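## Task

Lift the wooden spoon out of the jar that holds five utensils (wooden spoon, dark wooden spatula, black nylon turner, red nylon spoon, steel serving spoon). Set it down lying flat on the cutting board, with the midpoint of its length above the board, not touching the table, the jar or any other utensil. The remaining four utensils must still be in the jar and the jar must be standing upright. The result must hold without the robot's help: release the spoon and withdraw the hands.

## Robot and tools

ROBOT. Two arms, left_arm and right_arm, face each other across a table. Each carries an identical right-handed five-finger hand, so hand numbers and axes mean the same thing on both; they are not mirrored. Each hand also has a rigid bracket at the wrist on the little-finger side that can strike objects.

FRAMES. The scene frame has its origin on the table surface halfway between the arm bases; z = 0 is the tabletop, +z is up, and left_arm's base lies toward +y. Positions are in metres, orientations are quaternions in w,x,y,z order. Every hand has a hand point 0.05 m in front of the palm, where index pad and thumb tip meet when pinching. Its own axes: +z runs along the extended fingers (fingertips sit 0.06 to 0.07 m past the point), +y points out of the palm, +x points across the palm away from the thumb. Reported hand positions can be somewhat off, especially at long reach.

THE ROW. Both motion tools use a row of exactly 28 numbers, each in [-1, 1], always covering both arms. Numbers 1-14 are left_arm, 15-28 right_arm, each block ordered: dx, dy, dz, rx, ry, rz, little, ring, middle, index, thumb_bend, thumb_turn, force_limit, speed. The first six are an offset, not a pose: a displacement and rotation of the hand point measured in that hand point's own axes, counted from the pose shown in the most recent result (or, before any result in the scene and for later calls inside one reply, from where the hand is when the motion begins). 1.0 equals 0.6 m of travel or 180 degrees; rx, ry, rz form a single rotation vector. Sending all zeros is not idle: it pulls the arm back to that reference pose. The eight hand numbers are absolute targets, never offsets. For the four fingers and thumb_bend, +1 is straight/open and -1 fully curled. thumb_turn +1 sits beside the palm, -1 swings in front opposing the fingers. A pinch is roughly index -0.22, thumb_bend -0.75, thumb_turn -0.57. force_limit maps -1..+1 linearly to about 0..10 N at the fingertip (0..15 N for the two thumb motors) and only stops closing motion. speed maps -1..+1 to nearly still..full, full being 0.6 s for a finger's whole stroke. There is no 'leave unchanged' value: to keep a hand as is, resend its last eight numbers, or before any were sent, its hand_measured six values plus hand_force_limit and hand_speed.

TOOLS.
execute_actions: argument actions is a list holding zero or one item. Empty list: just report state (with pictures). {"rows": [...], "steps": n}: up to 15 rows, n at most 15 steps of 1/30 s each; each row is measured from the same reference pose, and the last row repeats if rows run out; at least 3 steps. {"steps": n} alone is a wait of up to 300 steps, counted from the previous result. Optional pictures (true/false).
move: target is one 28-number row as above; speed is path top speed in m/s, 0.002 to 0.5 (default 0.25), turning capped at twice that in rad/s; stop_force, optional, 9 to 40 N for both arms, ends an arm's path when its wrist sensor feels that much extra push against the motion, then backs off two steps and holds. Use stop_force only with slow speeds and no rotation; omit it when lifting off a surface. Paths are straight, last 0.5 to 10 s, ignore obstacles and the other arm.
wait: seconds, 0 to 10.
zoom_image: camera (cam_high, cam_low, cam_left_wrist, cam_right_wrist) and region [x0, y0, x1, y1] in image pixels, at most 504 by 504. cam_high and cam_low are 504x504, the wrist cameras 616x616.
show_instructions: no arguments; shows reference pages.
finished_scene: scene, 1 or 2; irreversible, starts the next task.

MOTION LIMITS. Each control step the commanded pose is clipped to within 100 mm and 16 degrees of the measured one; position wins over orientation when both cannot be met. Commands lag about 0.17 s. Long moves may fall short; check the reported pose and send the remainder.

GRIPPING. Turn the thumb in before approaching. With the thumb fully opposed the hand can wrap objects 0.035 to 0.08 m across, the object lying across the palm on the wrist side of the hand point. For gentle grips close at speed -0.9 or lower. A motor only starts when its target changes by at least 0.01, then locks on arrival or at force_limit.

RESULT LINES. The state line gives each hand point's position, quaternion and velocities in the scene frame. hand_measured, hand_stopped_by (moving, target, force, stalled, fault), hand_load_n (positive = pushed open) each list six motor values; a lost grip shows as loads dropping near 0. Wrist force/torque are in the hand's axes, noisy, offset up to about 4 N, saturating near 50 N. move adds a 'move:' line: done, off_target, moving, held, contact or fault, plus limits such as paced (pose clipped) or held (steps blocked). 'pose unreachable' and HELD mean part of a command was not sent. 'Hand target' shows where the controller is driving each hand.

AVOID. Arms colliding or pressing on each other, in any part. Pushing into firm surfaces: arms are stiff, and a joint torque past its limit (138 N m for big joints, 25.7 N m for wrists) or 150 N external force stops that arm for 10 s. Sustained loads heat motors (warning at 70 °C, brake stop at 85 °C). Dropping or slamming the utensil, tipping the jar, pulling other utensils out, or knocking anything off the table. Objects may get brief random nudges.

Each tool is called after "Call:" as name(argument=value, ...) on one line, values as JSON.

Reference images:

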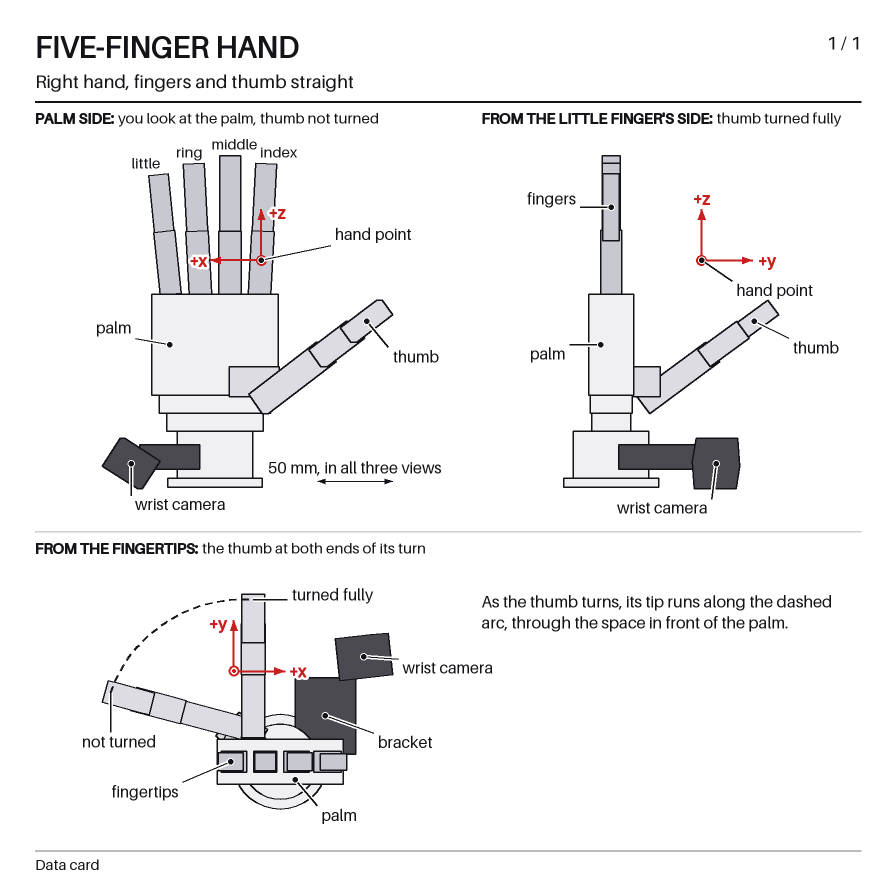

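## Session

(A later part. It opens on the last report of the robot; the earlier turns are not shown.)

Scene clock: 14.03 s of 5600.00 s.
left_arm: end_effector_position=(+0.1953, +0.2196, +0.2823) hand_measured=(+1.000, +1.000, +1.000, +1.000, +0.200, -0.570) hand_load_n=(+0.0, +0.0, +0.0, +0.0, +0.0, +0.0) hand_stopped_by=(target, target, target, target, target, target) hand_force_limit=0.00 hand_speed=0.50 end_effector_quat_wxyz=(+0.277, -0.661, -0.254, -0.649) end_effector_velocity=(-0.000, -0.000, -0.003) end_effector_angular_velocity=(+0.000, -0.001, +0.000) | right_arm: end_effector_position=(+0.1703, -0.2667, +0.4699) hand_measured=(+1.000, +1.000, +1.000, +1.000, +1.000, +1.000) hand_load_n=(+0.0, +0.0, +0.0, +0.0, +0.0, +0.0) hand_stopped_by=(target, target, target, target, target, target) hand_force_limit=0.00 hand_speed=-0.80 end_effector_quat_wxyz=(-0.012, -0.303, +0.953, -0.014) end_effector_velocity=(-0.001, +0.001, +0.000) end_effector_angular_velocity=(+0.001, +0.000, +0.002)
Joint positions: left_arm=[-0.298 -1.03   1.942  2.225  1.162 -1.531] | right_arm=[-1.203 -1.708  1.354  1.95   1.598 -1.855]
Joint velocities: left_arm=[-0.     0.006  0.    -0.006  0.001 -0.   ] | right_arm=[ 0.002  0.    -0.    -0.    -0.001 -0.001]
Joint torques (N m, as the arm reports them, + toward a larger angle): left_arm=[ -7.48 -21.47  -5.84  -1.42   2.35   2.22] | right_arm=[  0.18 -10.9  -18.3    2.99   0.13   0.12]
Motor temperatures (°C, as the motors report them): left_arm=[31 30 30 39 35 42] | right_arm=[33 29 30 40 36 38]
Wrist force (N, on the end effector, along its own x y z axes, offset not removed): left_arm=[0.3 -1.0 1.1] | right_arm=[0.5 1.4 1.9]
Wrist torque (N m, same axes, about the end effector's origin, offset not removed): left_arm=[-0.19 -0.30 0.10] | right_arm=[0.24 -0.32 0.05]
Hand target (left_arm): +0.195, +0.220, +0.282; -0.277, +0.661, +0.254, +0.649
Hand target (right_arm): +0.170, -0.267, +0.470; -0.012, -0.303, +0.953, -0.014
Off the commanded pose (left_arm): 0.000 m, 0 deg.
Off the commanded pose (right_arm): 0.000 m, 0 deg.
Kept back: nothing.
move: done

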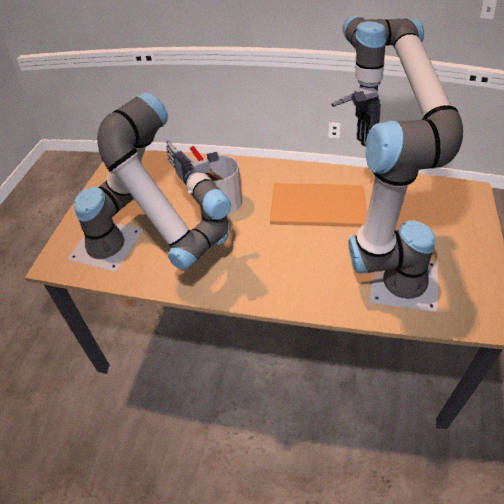

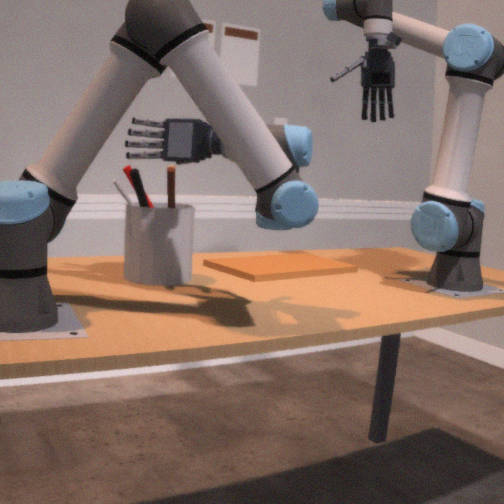

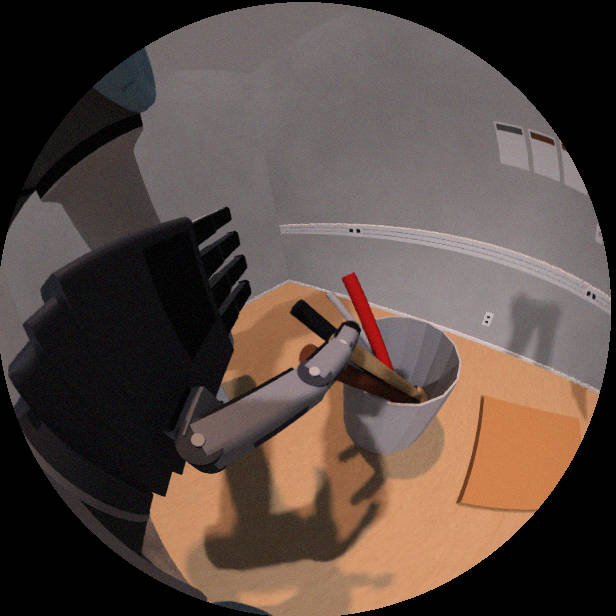

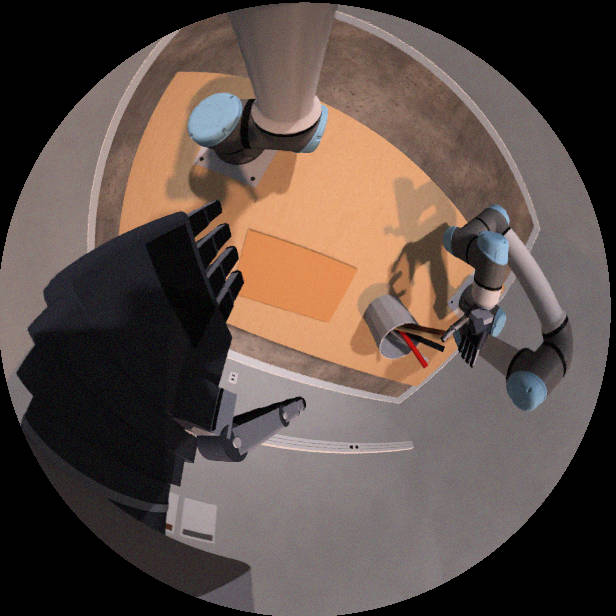

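Call:
move(target=[0.02,0,-0.08,0,0,0,1,1,1,1,0.2,-0.57,0,0.5,0,0,0,0,0,0,1,1,1,1,1,1,0,-0.8], speed=0.05)

Scene clock: 15.73 s of 5600.00 s.
left_arm: end_effector_position=(+0.1615, +0.1861, +0.2943) hand_measured=(+1.000, +1.000, +1.000, +1.000, +0.200, -0.570) hand_load_n=(+0.0, +0.0, +0.0, +0.0, +0.0, +0.0) hand_stopped_by=(target, target, target, target, target, target) hand_force_limit=0.00 hand_speed=0.50 end_effector_quat_wxyz=(+0.277, -0.662, -0.254, -0.649) end_effector_velocity=(-0.001, -0.002, +0.001) end_effector_angular_velocity=(-0.000, -0.000, +0.000) | right_arm: end_effector_position=(+0.1703, -0.2667, +0.4699) hand_measured=(+1.000, +1.000, +1.000, +1.000, +1.000, +1.000) hand_load_n=(+0.0, +0.0, +0.0, +0.0, +0.0, +0.0) hand_stopped_by=(target, target, target, target, target, target) hand_force_limit=0.00 hand_speed=-0.80 end_effector_quat_wxyz=(-0.012, -0.303, +0.953, -0.014) end_effector_velocity=(+0.001, -0.000, -0.000) end_effector_angular_velocity=(-0.001, -0.000, -0.001)
Joint positions: left_arm=[-0.335 -0.99   1.819  2.308  1.199 -1.531] | right_arm=[-1.203 -1.708  1.354  1.95   1.598 -1.855]
Joint velocities: left_arm=[-0.001  0.002 -0.007  0.005  0.001 -0.   ] | right_arm=[-0.002  0.    -0.    -0.     0.001 -0.001]
Joint torques (N m, as the arm reports them, + toward a larger angle): left_arm=[ -6.51 -25.5  -22.23   3.63   2.34  -2.1 ] | right_arm=[ -0.03 -10.2  -17.24   2.8    0.1    0.19]
Motor temperatures (°C, as the motors report them): left_arm=[31 30 30 39 35 42] | right_arm=[33 29 30 40 36 38]
Wrist force (N, on the end effector, along its own x y z axes, offset not removed): left_arm=[0.0 -1.2 -0.2] | right_arm=[1.1 3.6 2.3]
Wrist torque (N m, same axes, about the end effector's origin, offset not removed): left_arm=[-0.08 -0.17 0.03] | right_arm=[0.51 -0.34 0.08]
Hand target (left_arm): +0.161, +0.186, +0.294; -0.277, +0.662, +0.254, +0.649
Hand target (right_arm): +0.170, -0.267, +0.470; -0.012, -0.303, +0.953, -0.014
Off the commanded pose (left_arm): 0.000 m, 0 deg.
Off the commanded pose (right_arm): 0.000 m, 0 deg.
Kept back: nothing.
move: done

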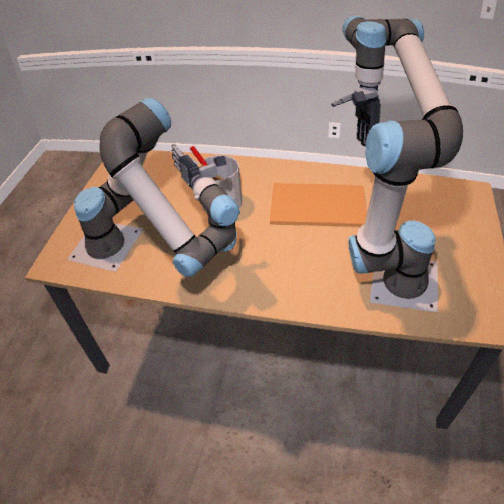

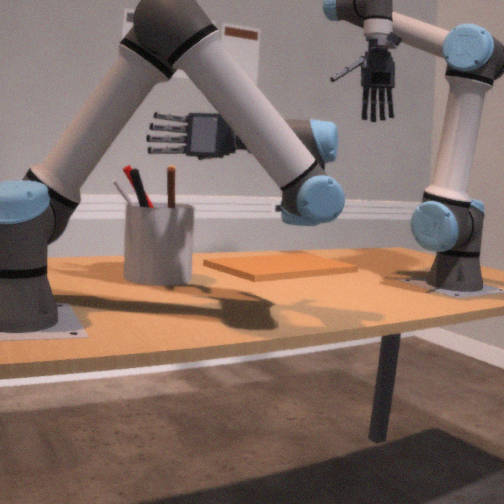

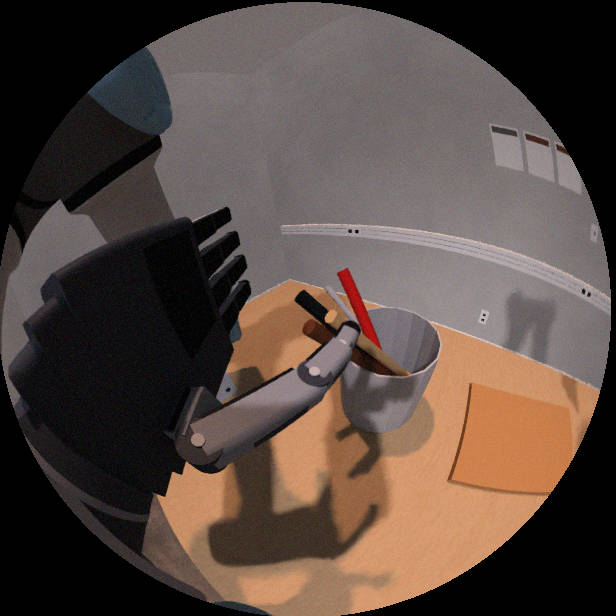

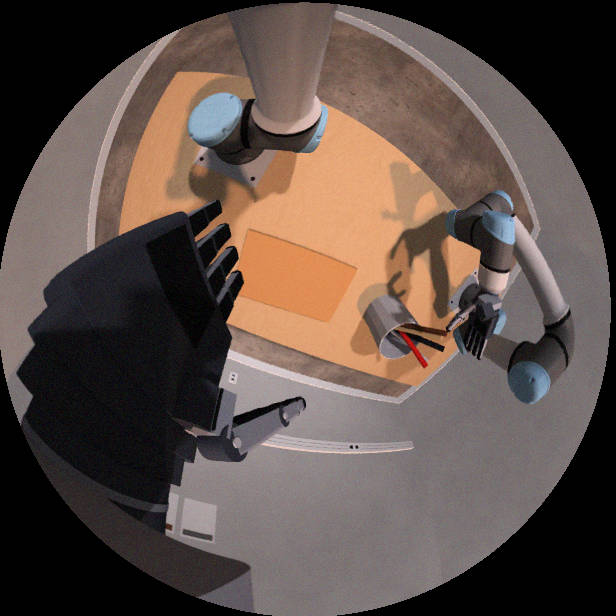

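Call:
move(target=[0,0,0.07,0,0,0,1,1,1,1,0.2,-0.57,0,0.5,0,0,0,0,0,0,1,1,1,1,1,1,0,-0.8], speed=0.05)

Call:
move(target=[-0.04,0,0,0,0,0,1,1,1,1,0.2,-0.57,0,0.5,0,0,0,0,0,0,1,1,1,1,1,1,0,-0.8], speed=0.03)

Scene clock: 17.27 s of 5600.00 s.
left_arm: end_effector_position=(+0.1913, +0.2151, +0.2942) hand_measured=(+1.000, +1.000, +1.000, +1.000, +0.200, -0.570) hand_load_n=(+0.0, +0.0, +0.0, +0.0, +0.0, +0.0) hand_stopped_by=(target, target, target, target, target, target) hand_force_limit=0.00 hand_speed=0.50 end_effector_quat_wxyz=(+0.277, -0.661, -0.254, -0.649) end_effector_velocity=(+0.002, +0.002, -0.000) end_effector_angular_velocity=(-0.000, -0.000, -0.000) | right_arm: end_effector_position=(+0.1703, -0.2667, +0.4699) hand_measured=(+1.000, +1.000, +1.000, +1.000, +1.000, +1.000) hand_load_n=(+0.0, +0.0, +0.0, +0.0, +0.0, +0.0) hand_stopped_by=(target, target, target, target, target, target) hand_force_limit=0.00 hand_speed=-0.80 end_effector_quat_wxyz=(-0.012, -0.303, +0.953, -0.014) end_effector_velocity=(-0.000, +0.000, +0.000) end_effector_angular_velocity=(-0.000, -0.001, +0.001)
Joint positions: left_arm=[-0.302 -1.045  1.922  2.26   1.166 -1.531] | right_arm=[-1.203 -1.708  1.354  1.95   1.598 -1.855]
Joint velocities: left_arm=[ 0.003 -0.003  0.006 -0.004 -0.003 -0.001] | right_arm=[ 0.001 -0.    -0.    -0.     0.     0.   ]
Joint torques (N m, as the arm reports them, + toward a larger angle): left_arm=[  8.18 -49.51  -6.08  -1.22  -2.07   2.35] | right_arm=[  0.02 -10.67 -17.55   2.88   0.21  -0.03]
Motor temperatures (°C, as the motors report them): left_arm=[31 30 30 39 35 42] | right_arm=[33 29 30 40 36 38]
Wrist force (N, on the end effector, along its own x y z axes, offset not removed): left_arm=[0.5 -1.3 2.5] | right_arm=[0.4 1.5 2.2]
Wrist torque (N m, same axes, about the end effector's origin, offset not removed): left_arm=[-0.30 -0.33 0.13] | right_arm=[0.27 -0.19 -0.02]
Hand target (left_arm): +0.192, +0.215, +0.294; -0.277, +0.661, +0.254, +0.649
Hand target (right_arm): +0.170, -0.267, +0.470; -0.012, -0.303, +0.953, -0.014
Off the commanded pose (left_arm): 0.000 m, 0 deg.
Off the commanded pose (right_arm): 0.000 m, 0 deg.
Kept back: nothing.
move: done

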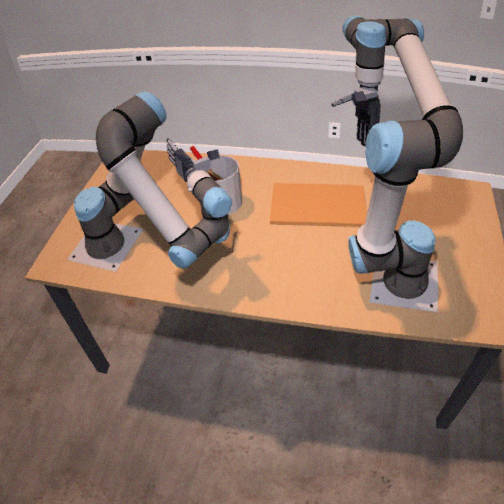

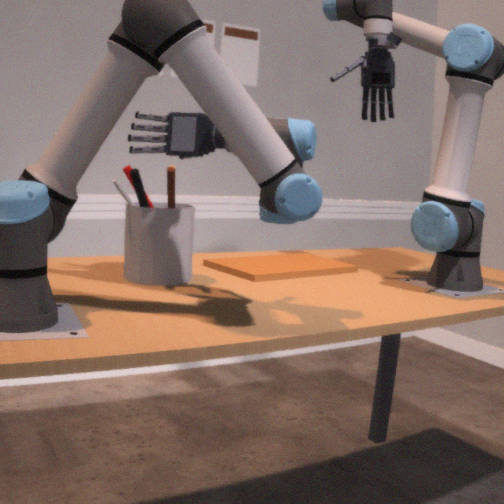

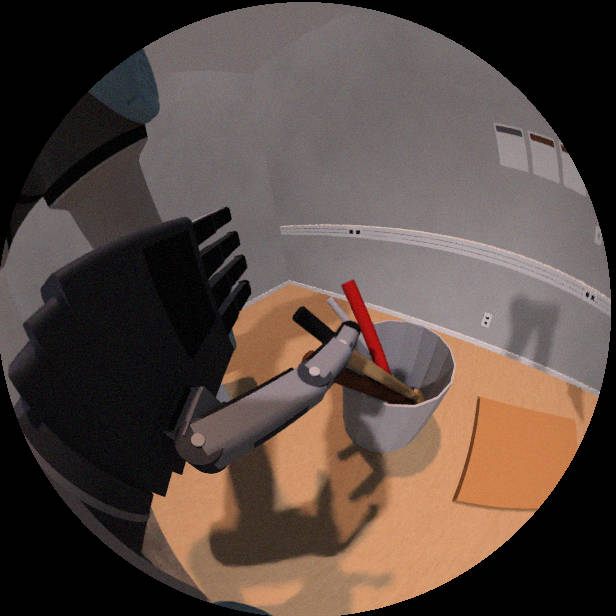

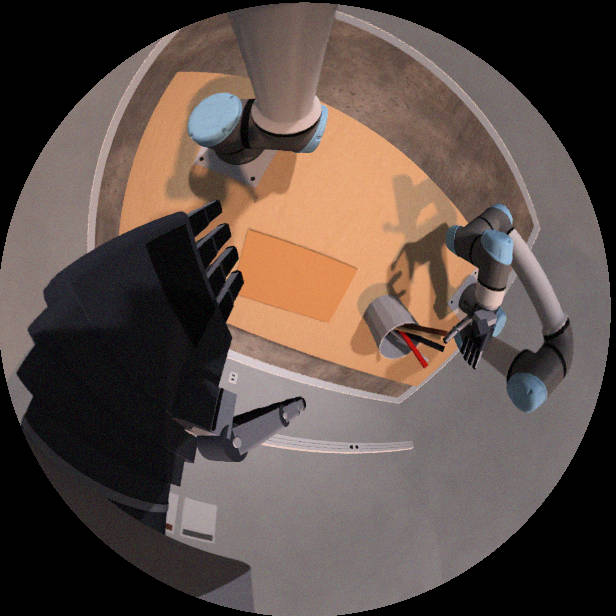

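Scene clock: 18.47 s of 5600.00 s.
left_arm: end_effector_position=(+0.1907, +0.2157, +0.2705) hand_measured=(+1.000, +1.000, +1.000, +1.000, +0.200, -0.570) hand_load_n=(+0.0, +0.0, +0.0, +0.0, +0.0, +0.0) hand_stopped_by=(target, target, target, target, target, target) hand_force_limit=0.00 hand_speed=0.50 end_effector_quat_wxyz=(+0.277, -0.661, -0.254, -0.649) end_effector_velocity=(+0.000, +0.000, -0.003) end_effector_angular_velocity=(+0.002, -0.000, +0.000) | right_arm: end_effector_position=(+0.1703, -0.2667, +0.4699) hand_measured=(+1.000, +1.000, +1.000, +1.000, +1.000, +1.000) hand_load_n=(+0.0, +0.0, +0.0, +0.0, +0.0, +0.0) hand_stopped_by=(target, target, target, target, target, target) hand_force_limit=0.00 hand_speed=-0.80 end_effector_quat_wxyz=(-0.012, -0.303, +0.953, -0.014) end_effector_velocity=(+0.000, -0.000, +0.000) end_effector_angular_velocity=(-0.000, -0.000, -0.001)
Joint positions: left_arm=[-0.304 -0.999  1.932  2.204  1.168 -1.531] | right_arm=[-1.203 -1.708  1.354  1.95   1.598 -1.855]
Joint velocities: left_arm=[ 0.     0.006  0.002 -0.006  0.     0.001] | right_arm=[-0.001 -0.    -0.    -0.     0.    -0.   ]
Joint torques (N m, as the arm reports them, + toward a larger angle): left_arm=[ -7.27 -23.67  -5.07  -1.37   2.44   2.09] | right_arm=[  0.17 -10.19 -17.51   2.66   0.19   0.18]
Motor temperatures (°C, as the motors report them): left_arm=[31 30 30 39 35 42] | right_arm=[33 29 30 40 36 38]
Wrist force (N, on the end effector, along its own x y z axes, offset not removed): left_arm=[0.1 -0.8 0.7] | right_arm=[1.3 1.7 2.6]
Wrist torque (N m, same axes, about the end effector's origin, offset not removed): left_arm=[-0.12 -0.23 0.12] | right_arm=[0.27 -0.49 0.07]
Hand target (left_arm): +0.191, +0.216, +0.270; -0.277, +0.661, +0.254, +0.649
Hand target (right_arm): +0.170, -0.267, +0.470; -0.012, -0.303, +0.953, -0.014
Off the commanded pose (left_arm): 0.000 m, 0 deg.
Off the commanded pose (right_arm): 0.000 m, 0 deg.
Kept back: nothing.
move: done

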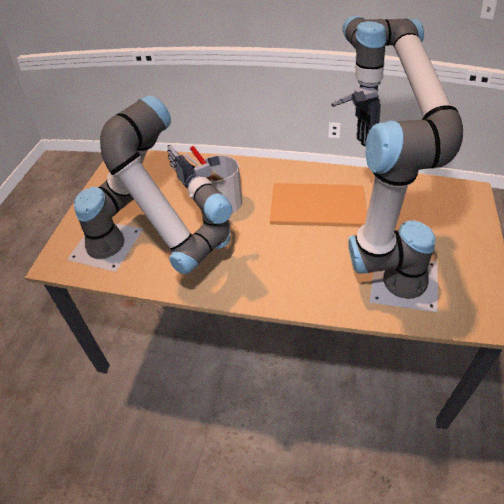

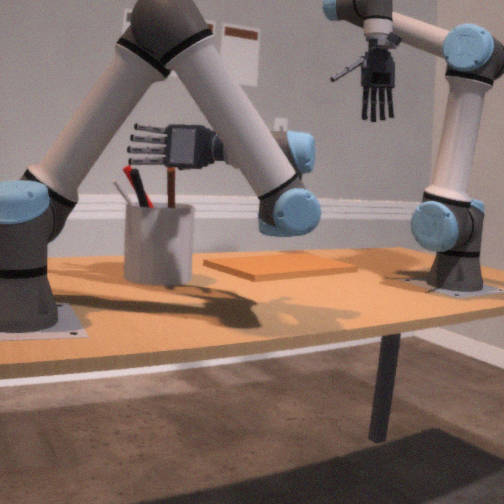

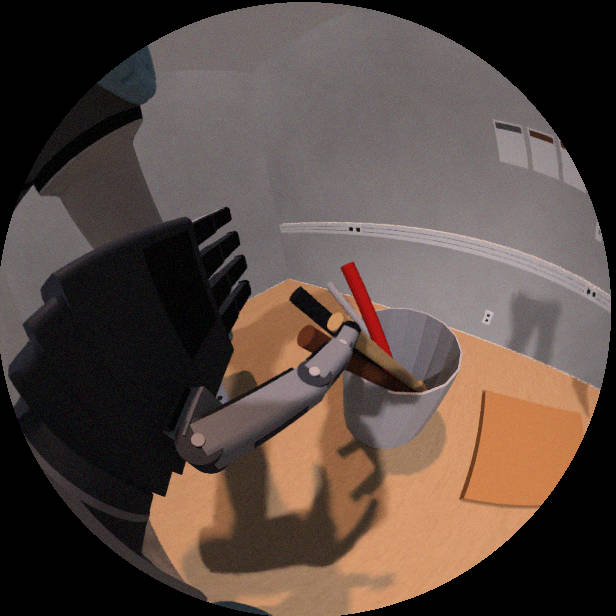

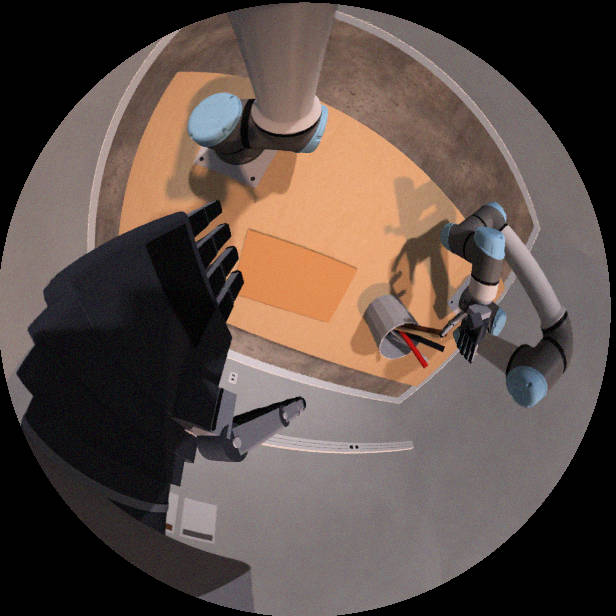

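Call:
move(target=[-0.04,0,-0.015,0,0,0,1,1,1,1,0.2,-0.57,0,0.5,0,0,0,0,0,0,1,1,1,1,1,1,0,-0.8], speed=0.02)

Call:
zoom_image(camera="cam_left_wrist", region=[180, 200, 480, 480])

Scene clock: 20.30 s of 5600.00 s.
left_arm: end_effector_position=(+0.1836, +0.2101, +0.2469) hand_measured=(+1.000, +1.000, +1.000, +1.000, +0.200, -0.570) hand_load_n=(+0.0, +0.0, +0.0, +0.0, +0.0, +0.0) hand_stopped_by=(target, target, target, target, target, target) hand_force_limit=0.00 hand_speed=0.50 end_effector_quat_wxyz=(+0.277, -0.661, -0.254, -0.649) end_effector_velocity=(-0.002, -0.001, -0.003) end_effector_angular_velocity=(+0.000, -0.001, -0.002) | right_arm: end_effector_position=(+0.1703, -0.2667, +0.4699) hand_measured=(+1.000, +1.000, +1.000, +1.000, +1.000, +1.000) hand_load_n=(+0.0, +0.0, +0.0, +0.0, +0.0, +0.0) hand_stopped_by=(target, target, target, target, target, target) hand_force_limit=0.00 hand_speed=-0.80 end_effector_quat_wxyz=(-0.012, -0.303, +0.953, -0.014) end_effector_velocity=(-0.000, -0.000, +0.000) end_effector_angular_velocity=(+0.000, -0.000, -0.001)
Joint positions: left_arm=[-0.313 -0.941  1.917  2.162  1.177 -1.531] | right_arm=[-1.203 -1.708  1.354  1.95   1.598 -1.855]
Joint velocities: left_arm=[-0.004  0.007 -0.002 -0.004  0.003 -0.001] | right_arm=[-0. -0. -0. -0. -0.  0.]
Joint torques (N m, as the arm reports them, + toward a larger angle): left_arm=[ -7.48 -25.83 -19.31  -1.54   2.43   1.2 ] | right_arm=[ -0.26 -10.5  -18.06   2.61   0.46  -0.07]
Motor temperatures (°C, as the motors report them): left_arm=[31 30 30 39 35 42] | right_arm=[33 29 30 40 36 38]
Wrist force (N, on the end effector, along its own x y z axes, offset not removed): left_arm=[0.8 -2.2 0.2] | right_arm=[0.2 3.0 1.7]
Wrist torque (N m, same axes, about the end effector's origin, offset not removed): left_arm=[-0.35 -0.37 0.03] | right_arm=[0.52 -0.18 0.10]
Hand target (left_arm): +0.184, +0.210, +0.247; -0.277, +0.661, +0.254, +0.649
Hand target (right_arm): +0.170, -0.267, +0.470; -0.012, -0.303, +0.953, -0.014
Off the commanded pose (left_arm): 0.000 m, 0 deg.
Off the commanded pose (right_arm): 0.000 m, 0 deg.
Kept back: nothing.
move: done

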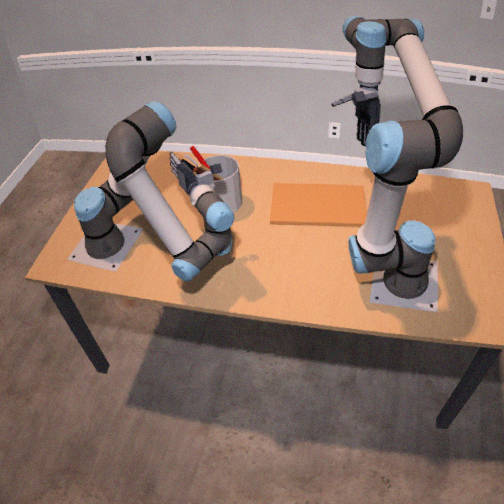

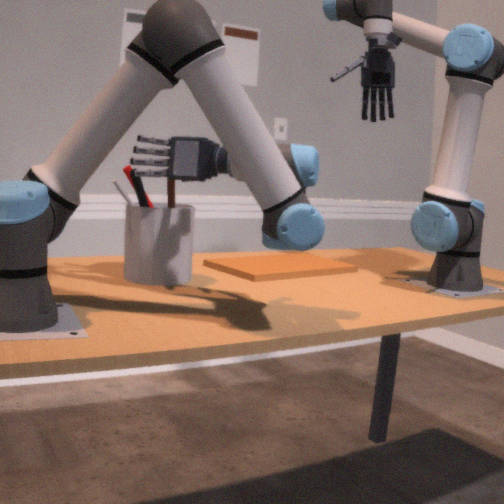

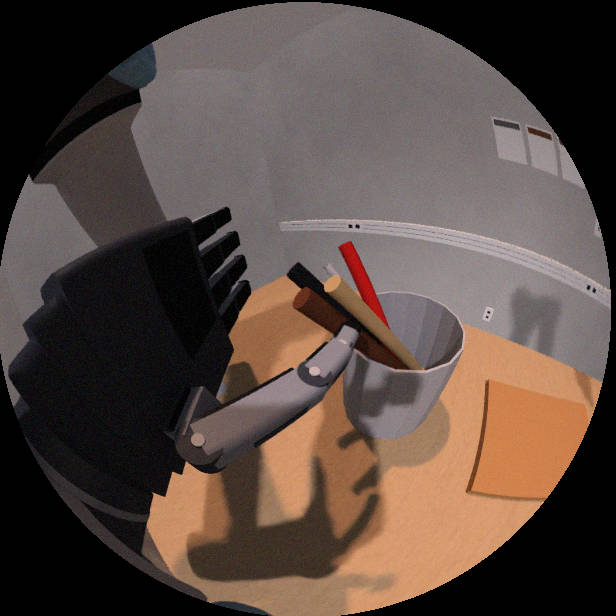

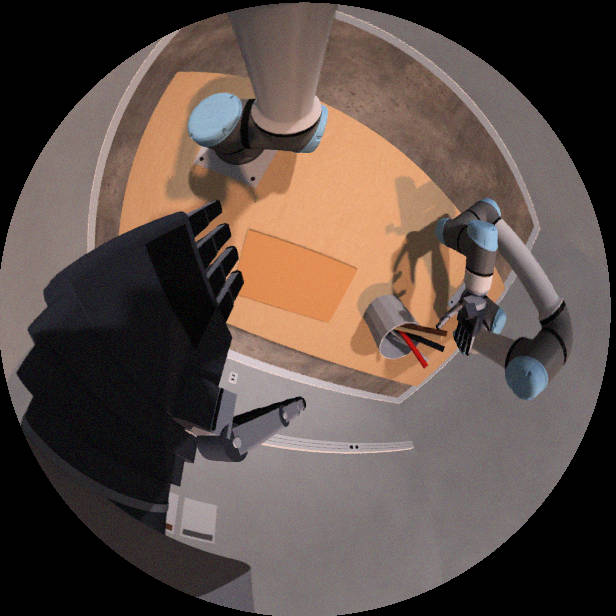

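Region (180, 200, 480, 480) of cam_left_wrist's 616x616 image, scaled by 1.680, with more detail than that image has; it fills the top 470 rows of this view, and the rest is white.

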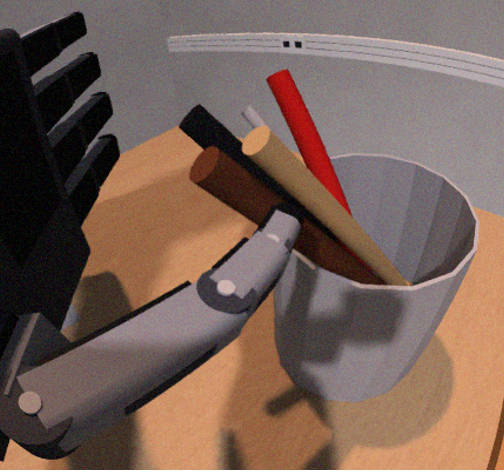

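Call:
move(target=[0.05,0,0,0,0,0,1,1,1,1,0.2,-0.57,0,0.5,0,0,0,0,0,0,1,1,1,1,1,1,0,-0.8], speed=0.04)

Call:
move(target=[0,0.02,0.035,0,0,0,1,1,1,1,0.2,-0.57,0,0.5,0,0,0,0,0,0,1,1,1,1,1,1,0,-0.8], speed=0.04)

Call:
move(target=[-0.025,0,0,0,0,0,1,1,1,1,0.2,-0.57,0,0.5,0,0,0,0,0,0,1,1,1,1,1,1,0,-0.8], speed=0.02)

Call:
zoom_image(camera="cam_left_wrist", region=[180, 200, 480, 480])

Scene clock: 21.77 s of 5600.00 s.
left_arm: end_effector_position=(+0.1845, +0.2094, +0.2766) hand_measured=(+1.000, +1.000, +1.000, +1.000, +0.200, -0.570) hand_load_n=(+0.0, +0.0, +0.0, +0.0, +0.0, +0.0) hand_stopped_by=(target, target, target, target, target, target) hand_force_limit=0.00 hand_speed=0.50 end_effector_quat_wxyz=(+0.277, -0.661, -0.254, -0.649) end_effector_velocity=(-0.001, -0.000, +0.003) end_effector_angular_velocity=(+0.001, +0.000, -0.001) | right_arm: end_effector_position=(+0.1703, -0.2667, +0.4699) hand_measured=(+1.000, +1.000, +1.000, +1.000, +1.000, +1.000) hand_load_n=(+0.0, +0.0, +0.0, +0.0, +0.0, +0.0) hand_stopped_by=(target, target, target, target, target, target) hand_force_limit=0.00 hand_speed=-0.80 end_effector_quat_wxyz=(-0.012, -0.303, +0.953, -0.014) end_effector_velocity=(-0.000, -0.000, +0.000) end_effector_angular_velocity=(+0.000, -0.001, -0.000)
Joint positions: left_arm=[-0.31  -1.     1.909  2.229  1.175 -1.531] | right_arm=[-1.203 -1.708  1.354  1.95   1.598 -1.855]
Joint velocities: left_arm=[-0.002 -0.005 -0.001  0.007  0.     0.   ] | right_arm=[ 0.    -0.001 -0.     0.    -0.     0.   ]
Joint torques (N m, as the arm reports them, + toward a larger angle): left_arm=[  6.92 -51.15 -21.12   3.52  -2.17  -0.51] | right_arm=[  0.71 -10.38 -17.82   2.82   0.29   0.11]
Motor temperatures (°C, as the motors report them): left_arm=[31 30 30 39 35 42] | right_arm=[33 29 30 40 36 38]
Wrist force (N, on the end effector, along its own x y z axes, offset not removed): left_arm=[-0.4 -2.1 0.8] | right_arm=[0.8 3.0 2.8]
Wrist torque (N m, same axes, about the end effector's origin, offset not removed): left_arm=[-0.27 -0.13 0.03] | right_arm=[0.43 -0.36 0.10]
Hand target (left_arm): +0.184, +0.209, +0.277; -0.277, +0.661, +0.254, +0.649
Hand target (right_arm): +0.170, -0.267, +0.470; -0.012, -0.303, +0.953, -0.014
Off the commanded pose (left_arm): 0.000 m, 0 deg.
Off the commanded pose (right_arm): 0.000 m, 0 deg.
Kept back: nothing.
move: done

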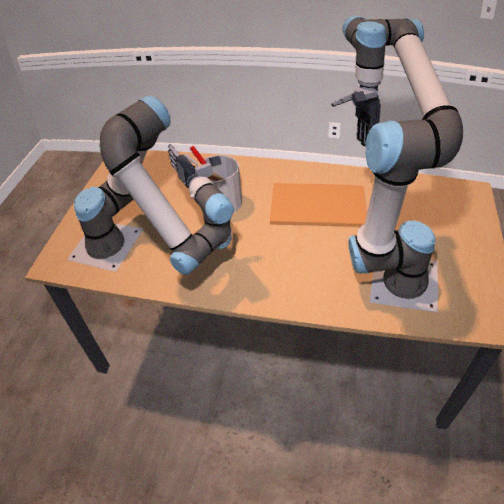

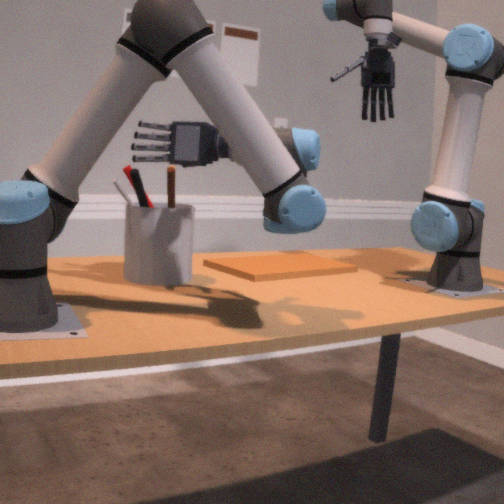

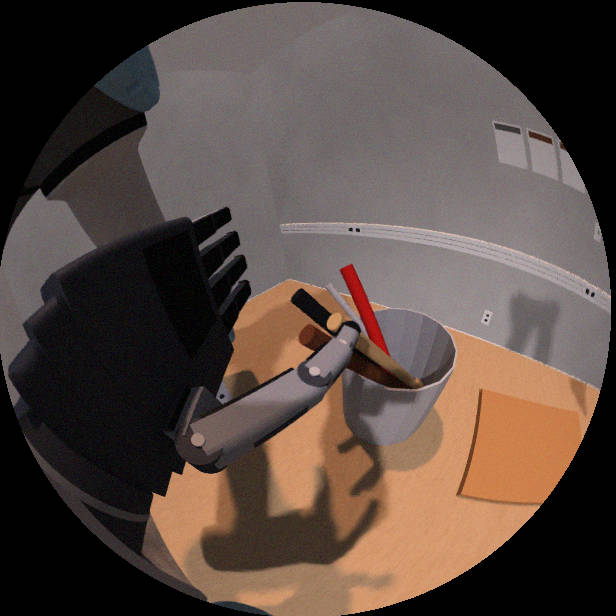

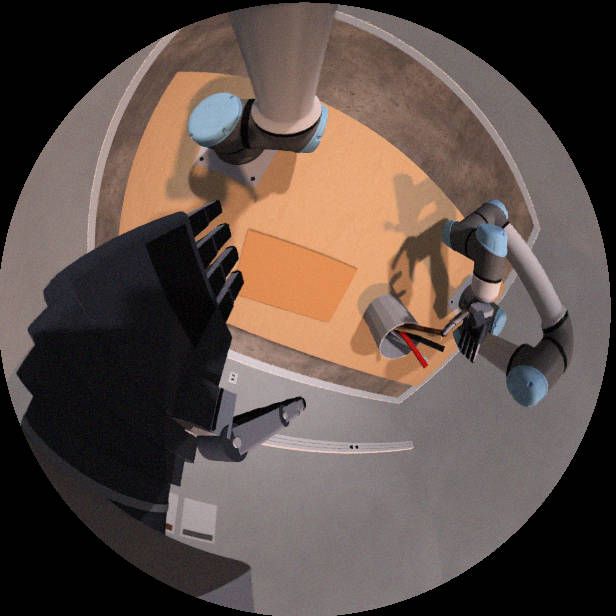

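Scene clock: 22.80 s of 5600.00 s.
left_arm: end_effector_position=(+0.2076, +0.2154, +0.2761) hand_measured=(+1.000, +1.000, +1.000, +1.000, +0.200, -0.570) hand_load_n=(+0.0, +0.0, +0.0, +0.0, +0.0, +0.0) hand_stopped_by=(target, target, target, target, target, target) hand_force_limit=0.00 hand_speed=0.50 end_effector_quat_wxyz=(+0.277, -0.661, -0.254, -0.649) end_effector_velocity=(+0.003, +0.001, -0.000) end_effector_angular_velocity=(+0.002, -0.000, +0.002) | right_arm: end_effector_position=(+0.1703, -0.2667, +0.4699) hand_measured=(+1.000, +1.000, +1.000, +1.000, +1.000, +1.000) hand_load_n=(+0.0, +0.0, +0.0, +0.0, +0.0, +0.0) hand_stopped_by=(target, target, target, target, target, target) hand_force_limit=0.00 hand_speed=-0.80 end_effector_quat_wxyz=(-0.012, -0.303, +0.953, -0.014) end_effector_velocity=(+0.000, -0.000, -0.000) end_effector_angular_velocity=(-0.000, +0.000, +0.001)
Joint positions: left_arm=[-0.269 -1.013  1.935  2.215  1.133 -1.531] | right_arm=[-1.203 -1.708  1.354  1.95   1.598 -1.855]
Joint velocities: left_arm=[ 0.006 -0.     0.003 -0.001 -0.004  0.001] | right_arm=[-0.001 -0.     0.     0.     0.    -0.001]
Joint torques (N m, as the arm reports them, + toward a larger angle): left_arm=[  9.03 -49.66  -5.38  -1.22  -2.24   2.43] | right_arm=[ -0.48 -10.79 -18.28   2.6    0.35   0.14]
Motor temperatures (°C, as the motors report them): left_arm=[31 30 30 39 35 42] | right_arm=[33 29 30 40 36 38]
Wrist force (N, on the end effector, along its own x y z axes, offset not removed): left_arm=[0.6 0.5 0.0] | right_arm=[2.7 2.4 2.0]
Wrist torque (N m, same axes, about the end effector's origin, offset not removed): left_arm=[0.11 -0.40 0.08] | right_arm=[0.39 -0.64 0.20]
Hand target (left_arm): +0.208, +0.215, +0.276; -0.277, +0.661, +0.254, +0.649
Hand target (right_arm): +0.170, -0.267, +0.470; -0.012, -0.303, +0.953, -0.014
Off the commanded pose (left_arm): 0.000 m, 0 deg.
Off the commanded pose (right_arm): 0.000 m, 0 deg.
Kept back: nothing.
move: done

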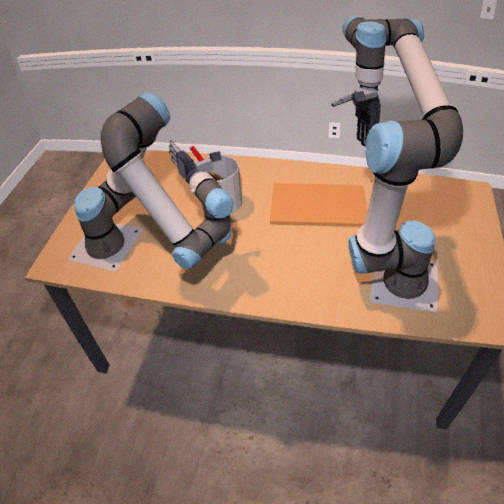

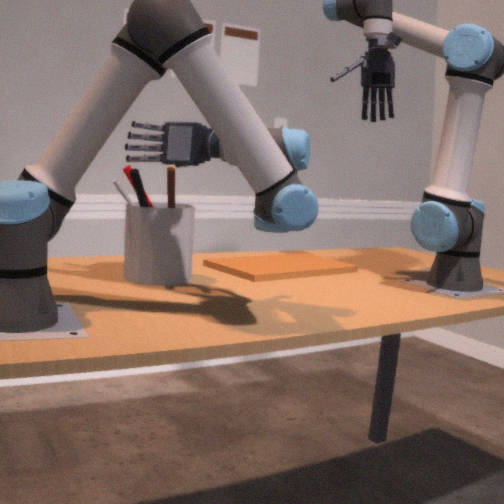

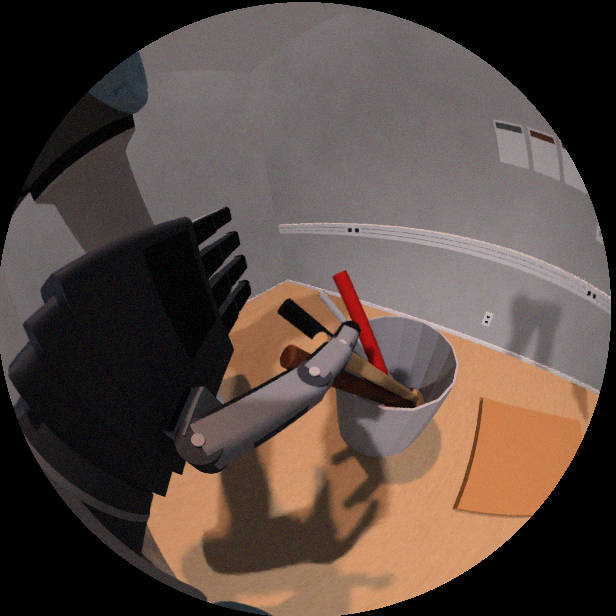

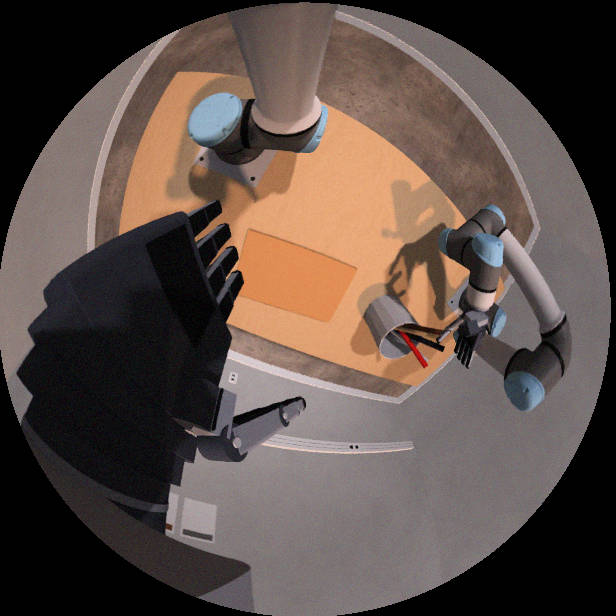

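Scene clock: 23.87 s of 5600.00 s.
left_arm: end_effector_position=(+0.2072, +0.2157, +0.2614) hand_measured=(+1.000, +1.000, +1.000, +1.000, +0.200, -0.570) hand_load_n=(+0.0, +0.0, +0.0, +0.0, +0.0, +0.0) hand_stopped_by=(target, target, target, target, target, target) hand_force_limit=0.00 hand_speed=0.50 end_effector_quat_wxyz=(+0.277, -0.661, -0.254, -0.649) end_effector_velocity=(+0.000, +0.000, -0.003) end_effector_angular_velocity=(-0.000, +0.001, +0.000) | right_arm: end_effector_position=(+0.1703, -0.2667, +0.4699) hand_measured=(+1.000, +1.000, +1.000, +1.000, +1.000, +1.000) hand_load_n=(+0.0, +0.0, +0.0, +0.0, +0.0, +0.0) hand_stopped_by=(target, target, target, target, target, target) hand_force_limit=0.00 hand_speed=-0.80 end_effector_quat_wxyz=(-0.012, -0.303, +0.953, -0.014) end_effector_velocity=(-0.000, +0.000, +0.000) end_effector_angular_velocity=(+0.001, -0.000, +0.001)
Joint positions: left_arm=[-0.27  -0.983  1.94   2.181  1.135 -1.531] | right_arm=[-1.203 -1.708  1.354  1.95   1.598 -1.855]
Joint velocities: left_arm=[ 0.     0.005  0.001 -0.007 -0.     0.   ] | right_arm=[ 0.001 -0.    -0.     0.    -0.001 -0.001]
Joint torques (N m, as the arm reports them, + toward a larger angle): left_arm=[ -7.51 -23.27  -3.83  -1.52   2.41   2.13] | right_arm=[  0.2  -10.68 -18.14   2.76   0.12  -0.07]
Motor temperatures (°C, as the motors report them): left_arm=[31 30 30 39 35 42] | right_arm=[33 29 30 40 36 38]
Wrist force (N, on the end effector, along its own x y z axes, offset not removed): left_arm=[0.3 -1.7 0.9] | right_arm=[1.1 0.9 1.3]
Wrist torque (N m, same axes, about the end effector's origin, offset not removed): left_arm=[-0.32 -0.34 0.07] | right_arm=[0.27 -0.41 0.07]
Hand target (left_arm): +0.207, +0.216, +0.261; -0.277, +0.661, +0.254, +0.649
Hand target (right_arm): +0.170, -0.267, +0.470; -0.012, -0.303, +0.953, -0.014
Off the commanded pose (left_arm): 0.000 m, 0 deg.
Off the commanded pose (right_arm): 0.000 m, 0 deg.
Kept back: nothing.
move: done

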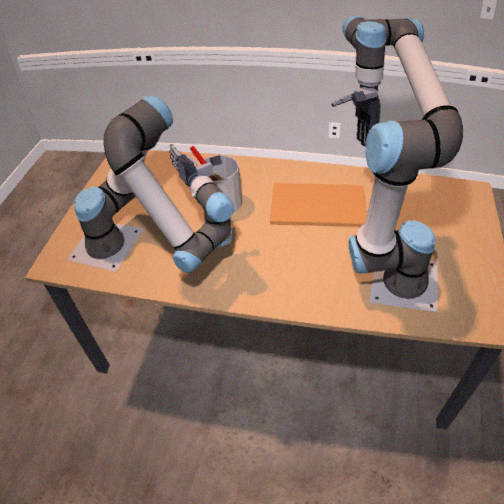

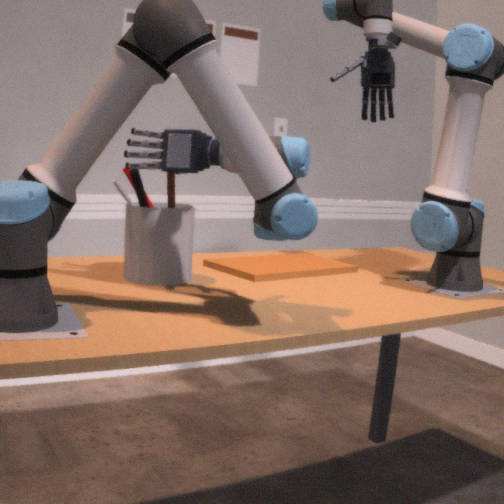

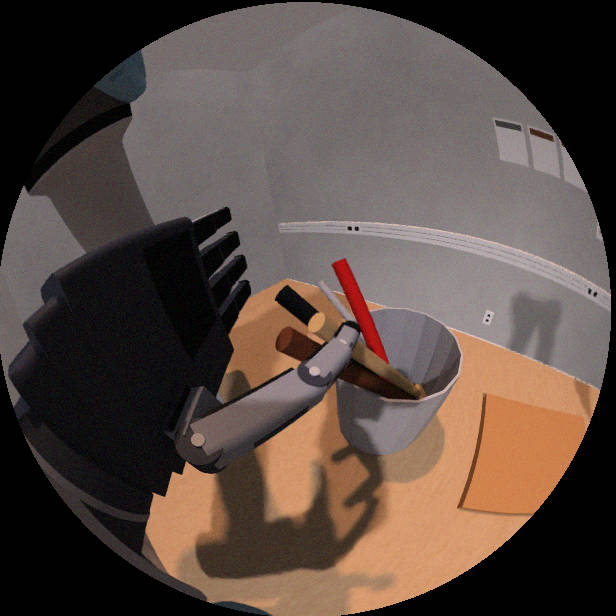

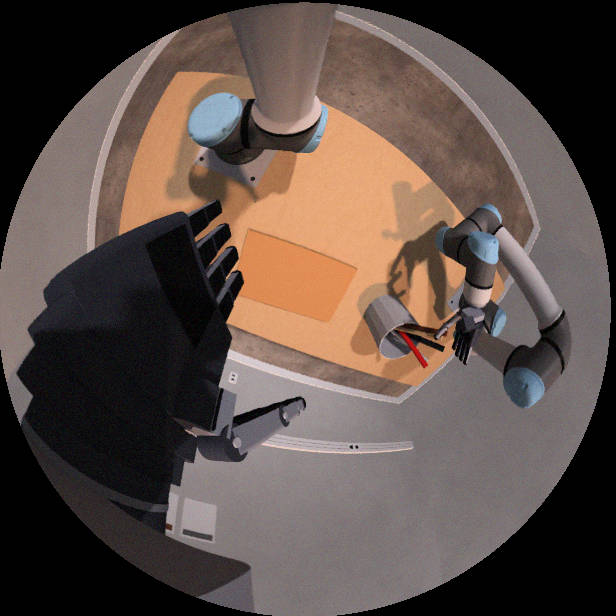

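Region (180, 200, 480, 480) of cam_left_wrist's 616x616 image, scaled by 1.680, with more detail than that image has; it fills the top 470 rows of this view, and the rest is white.

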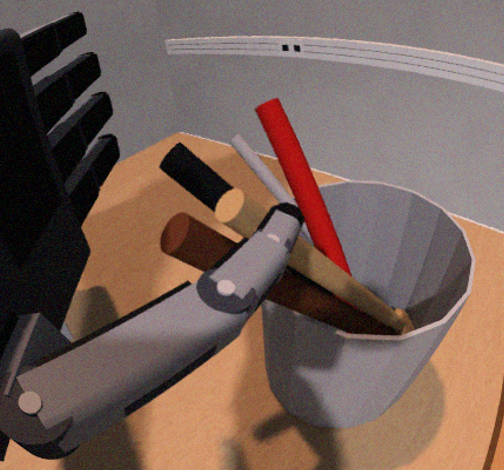

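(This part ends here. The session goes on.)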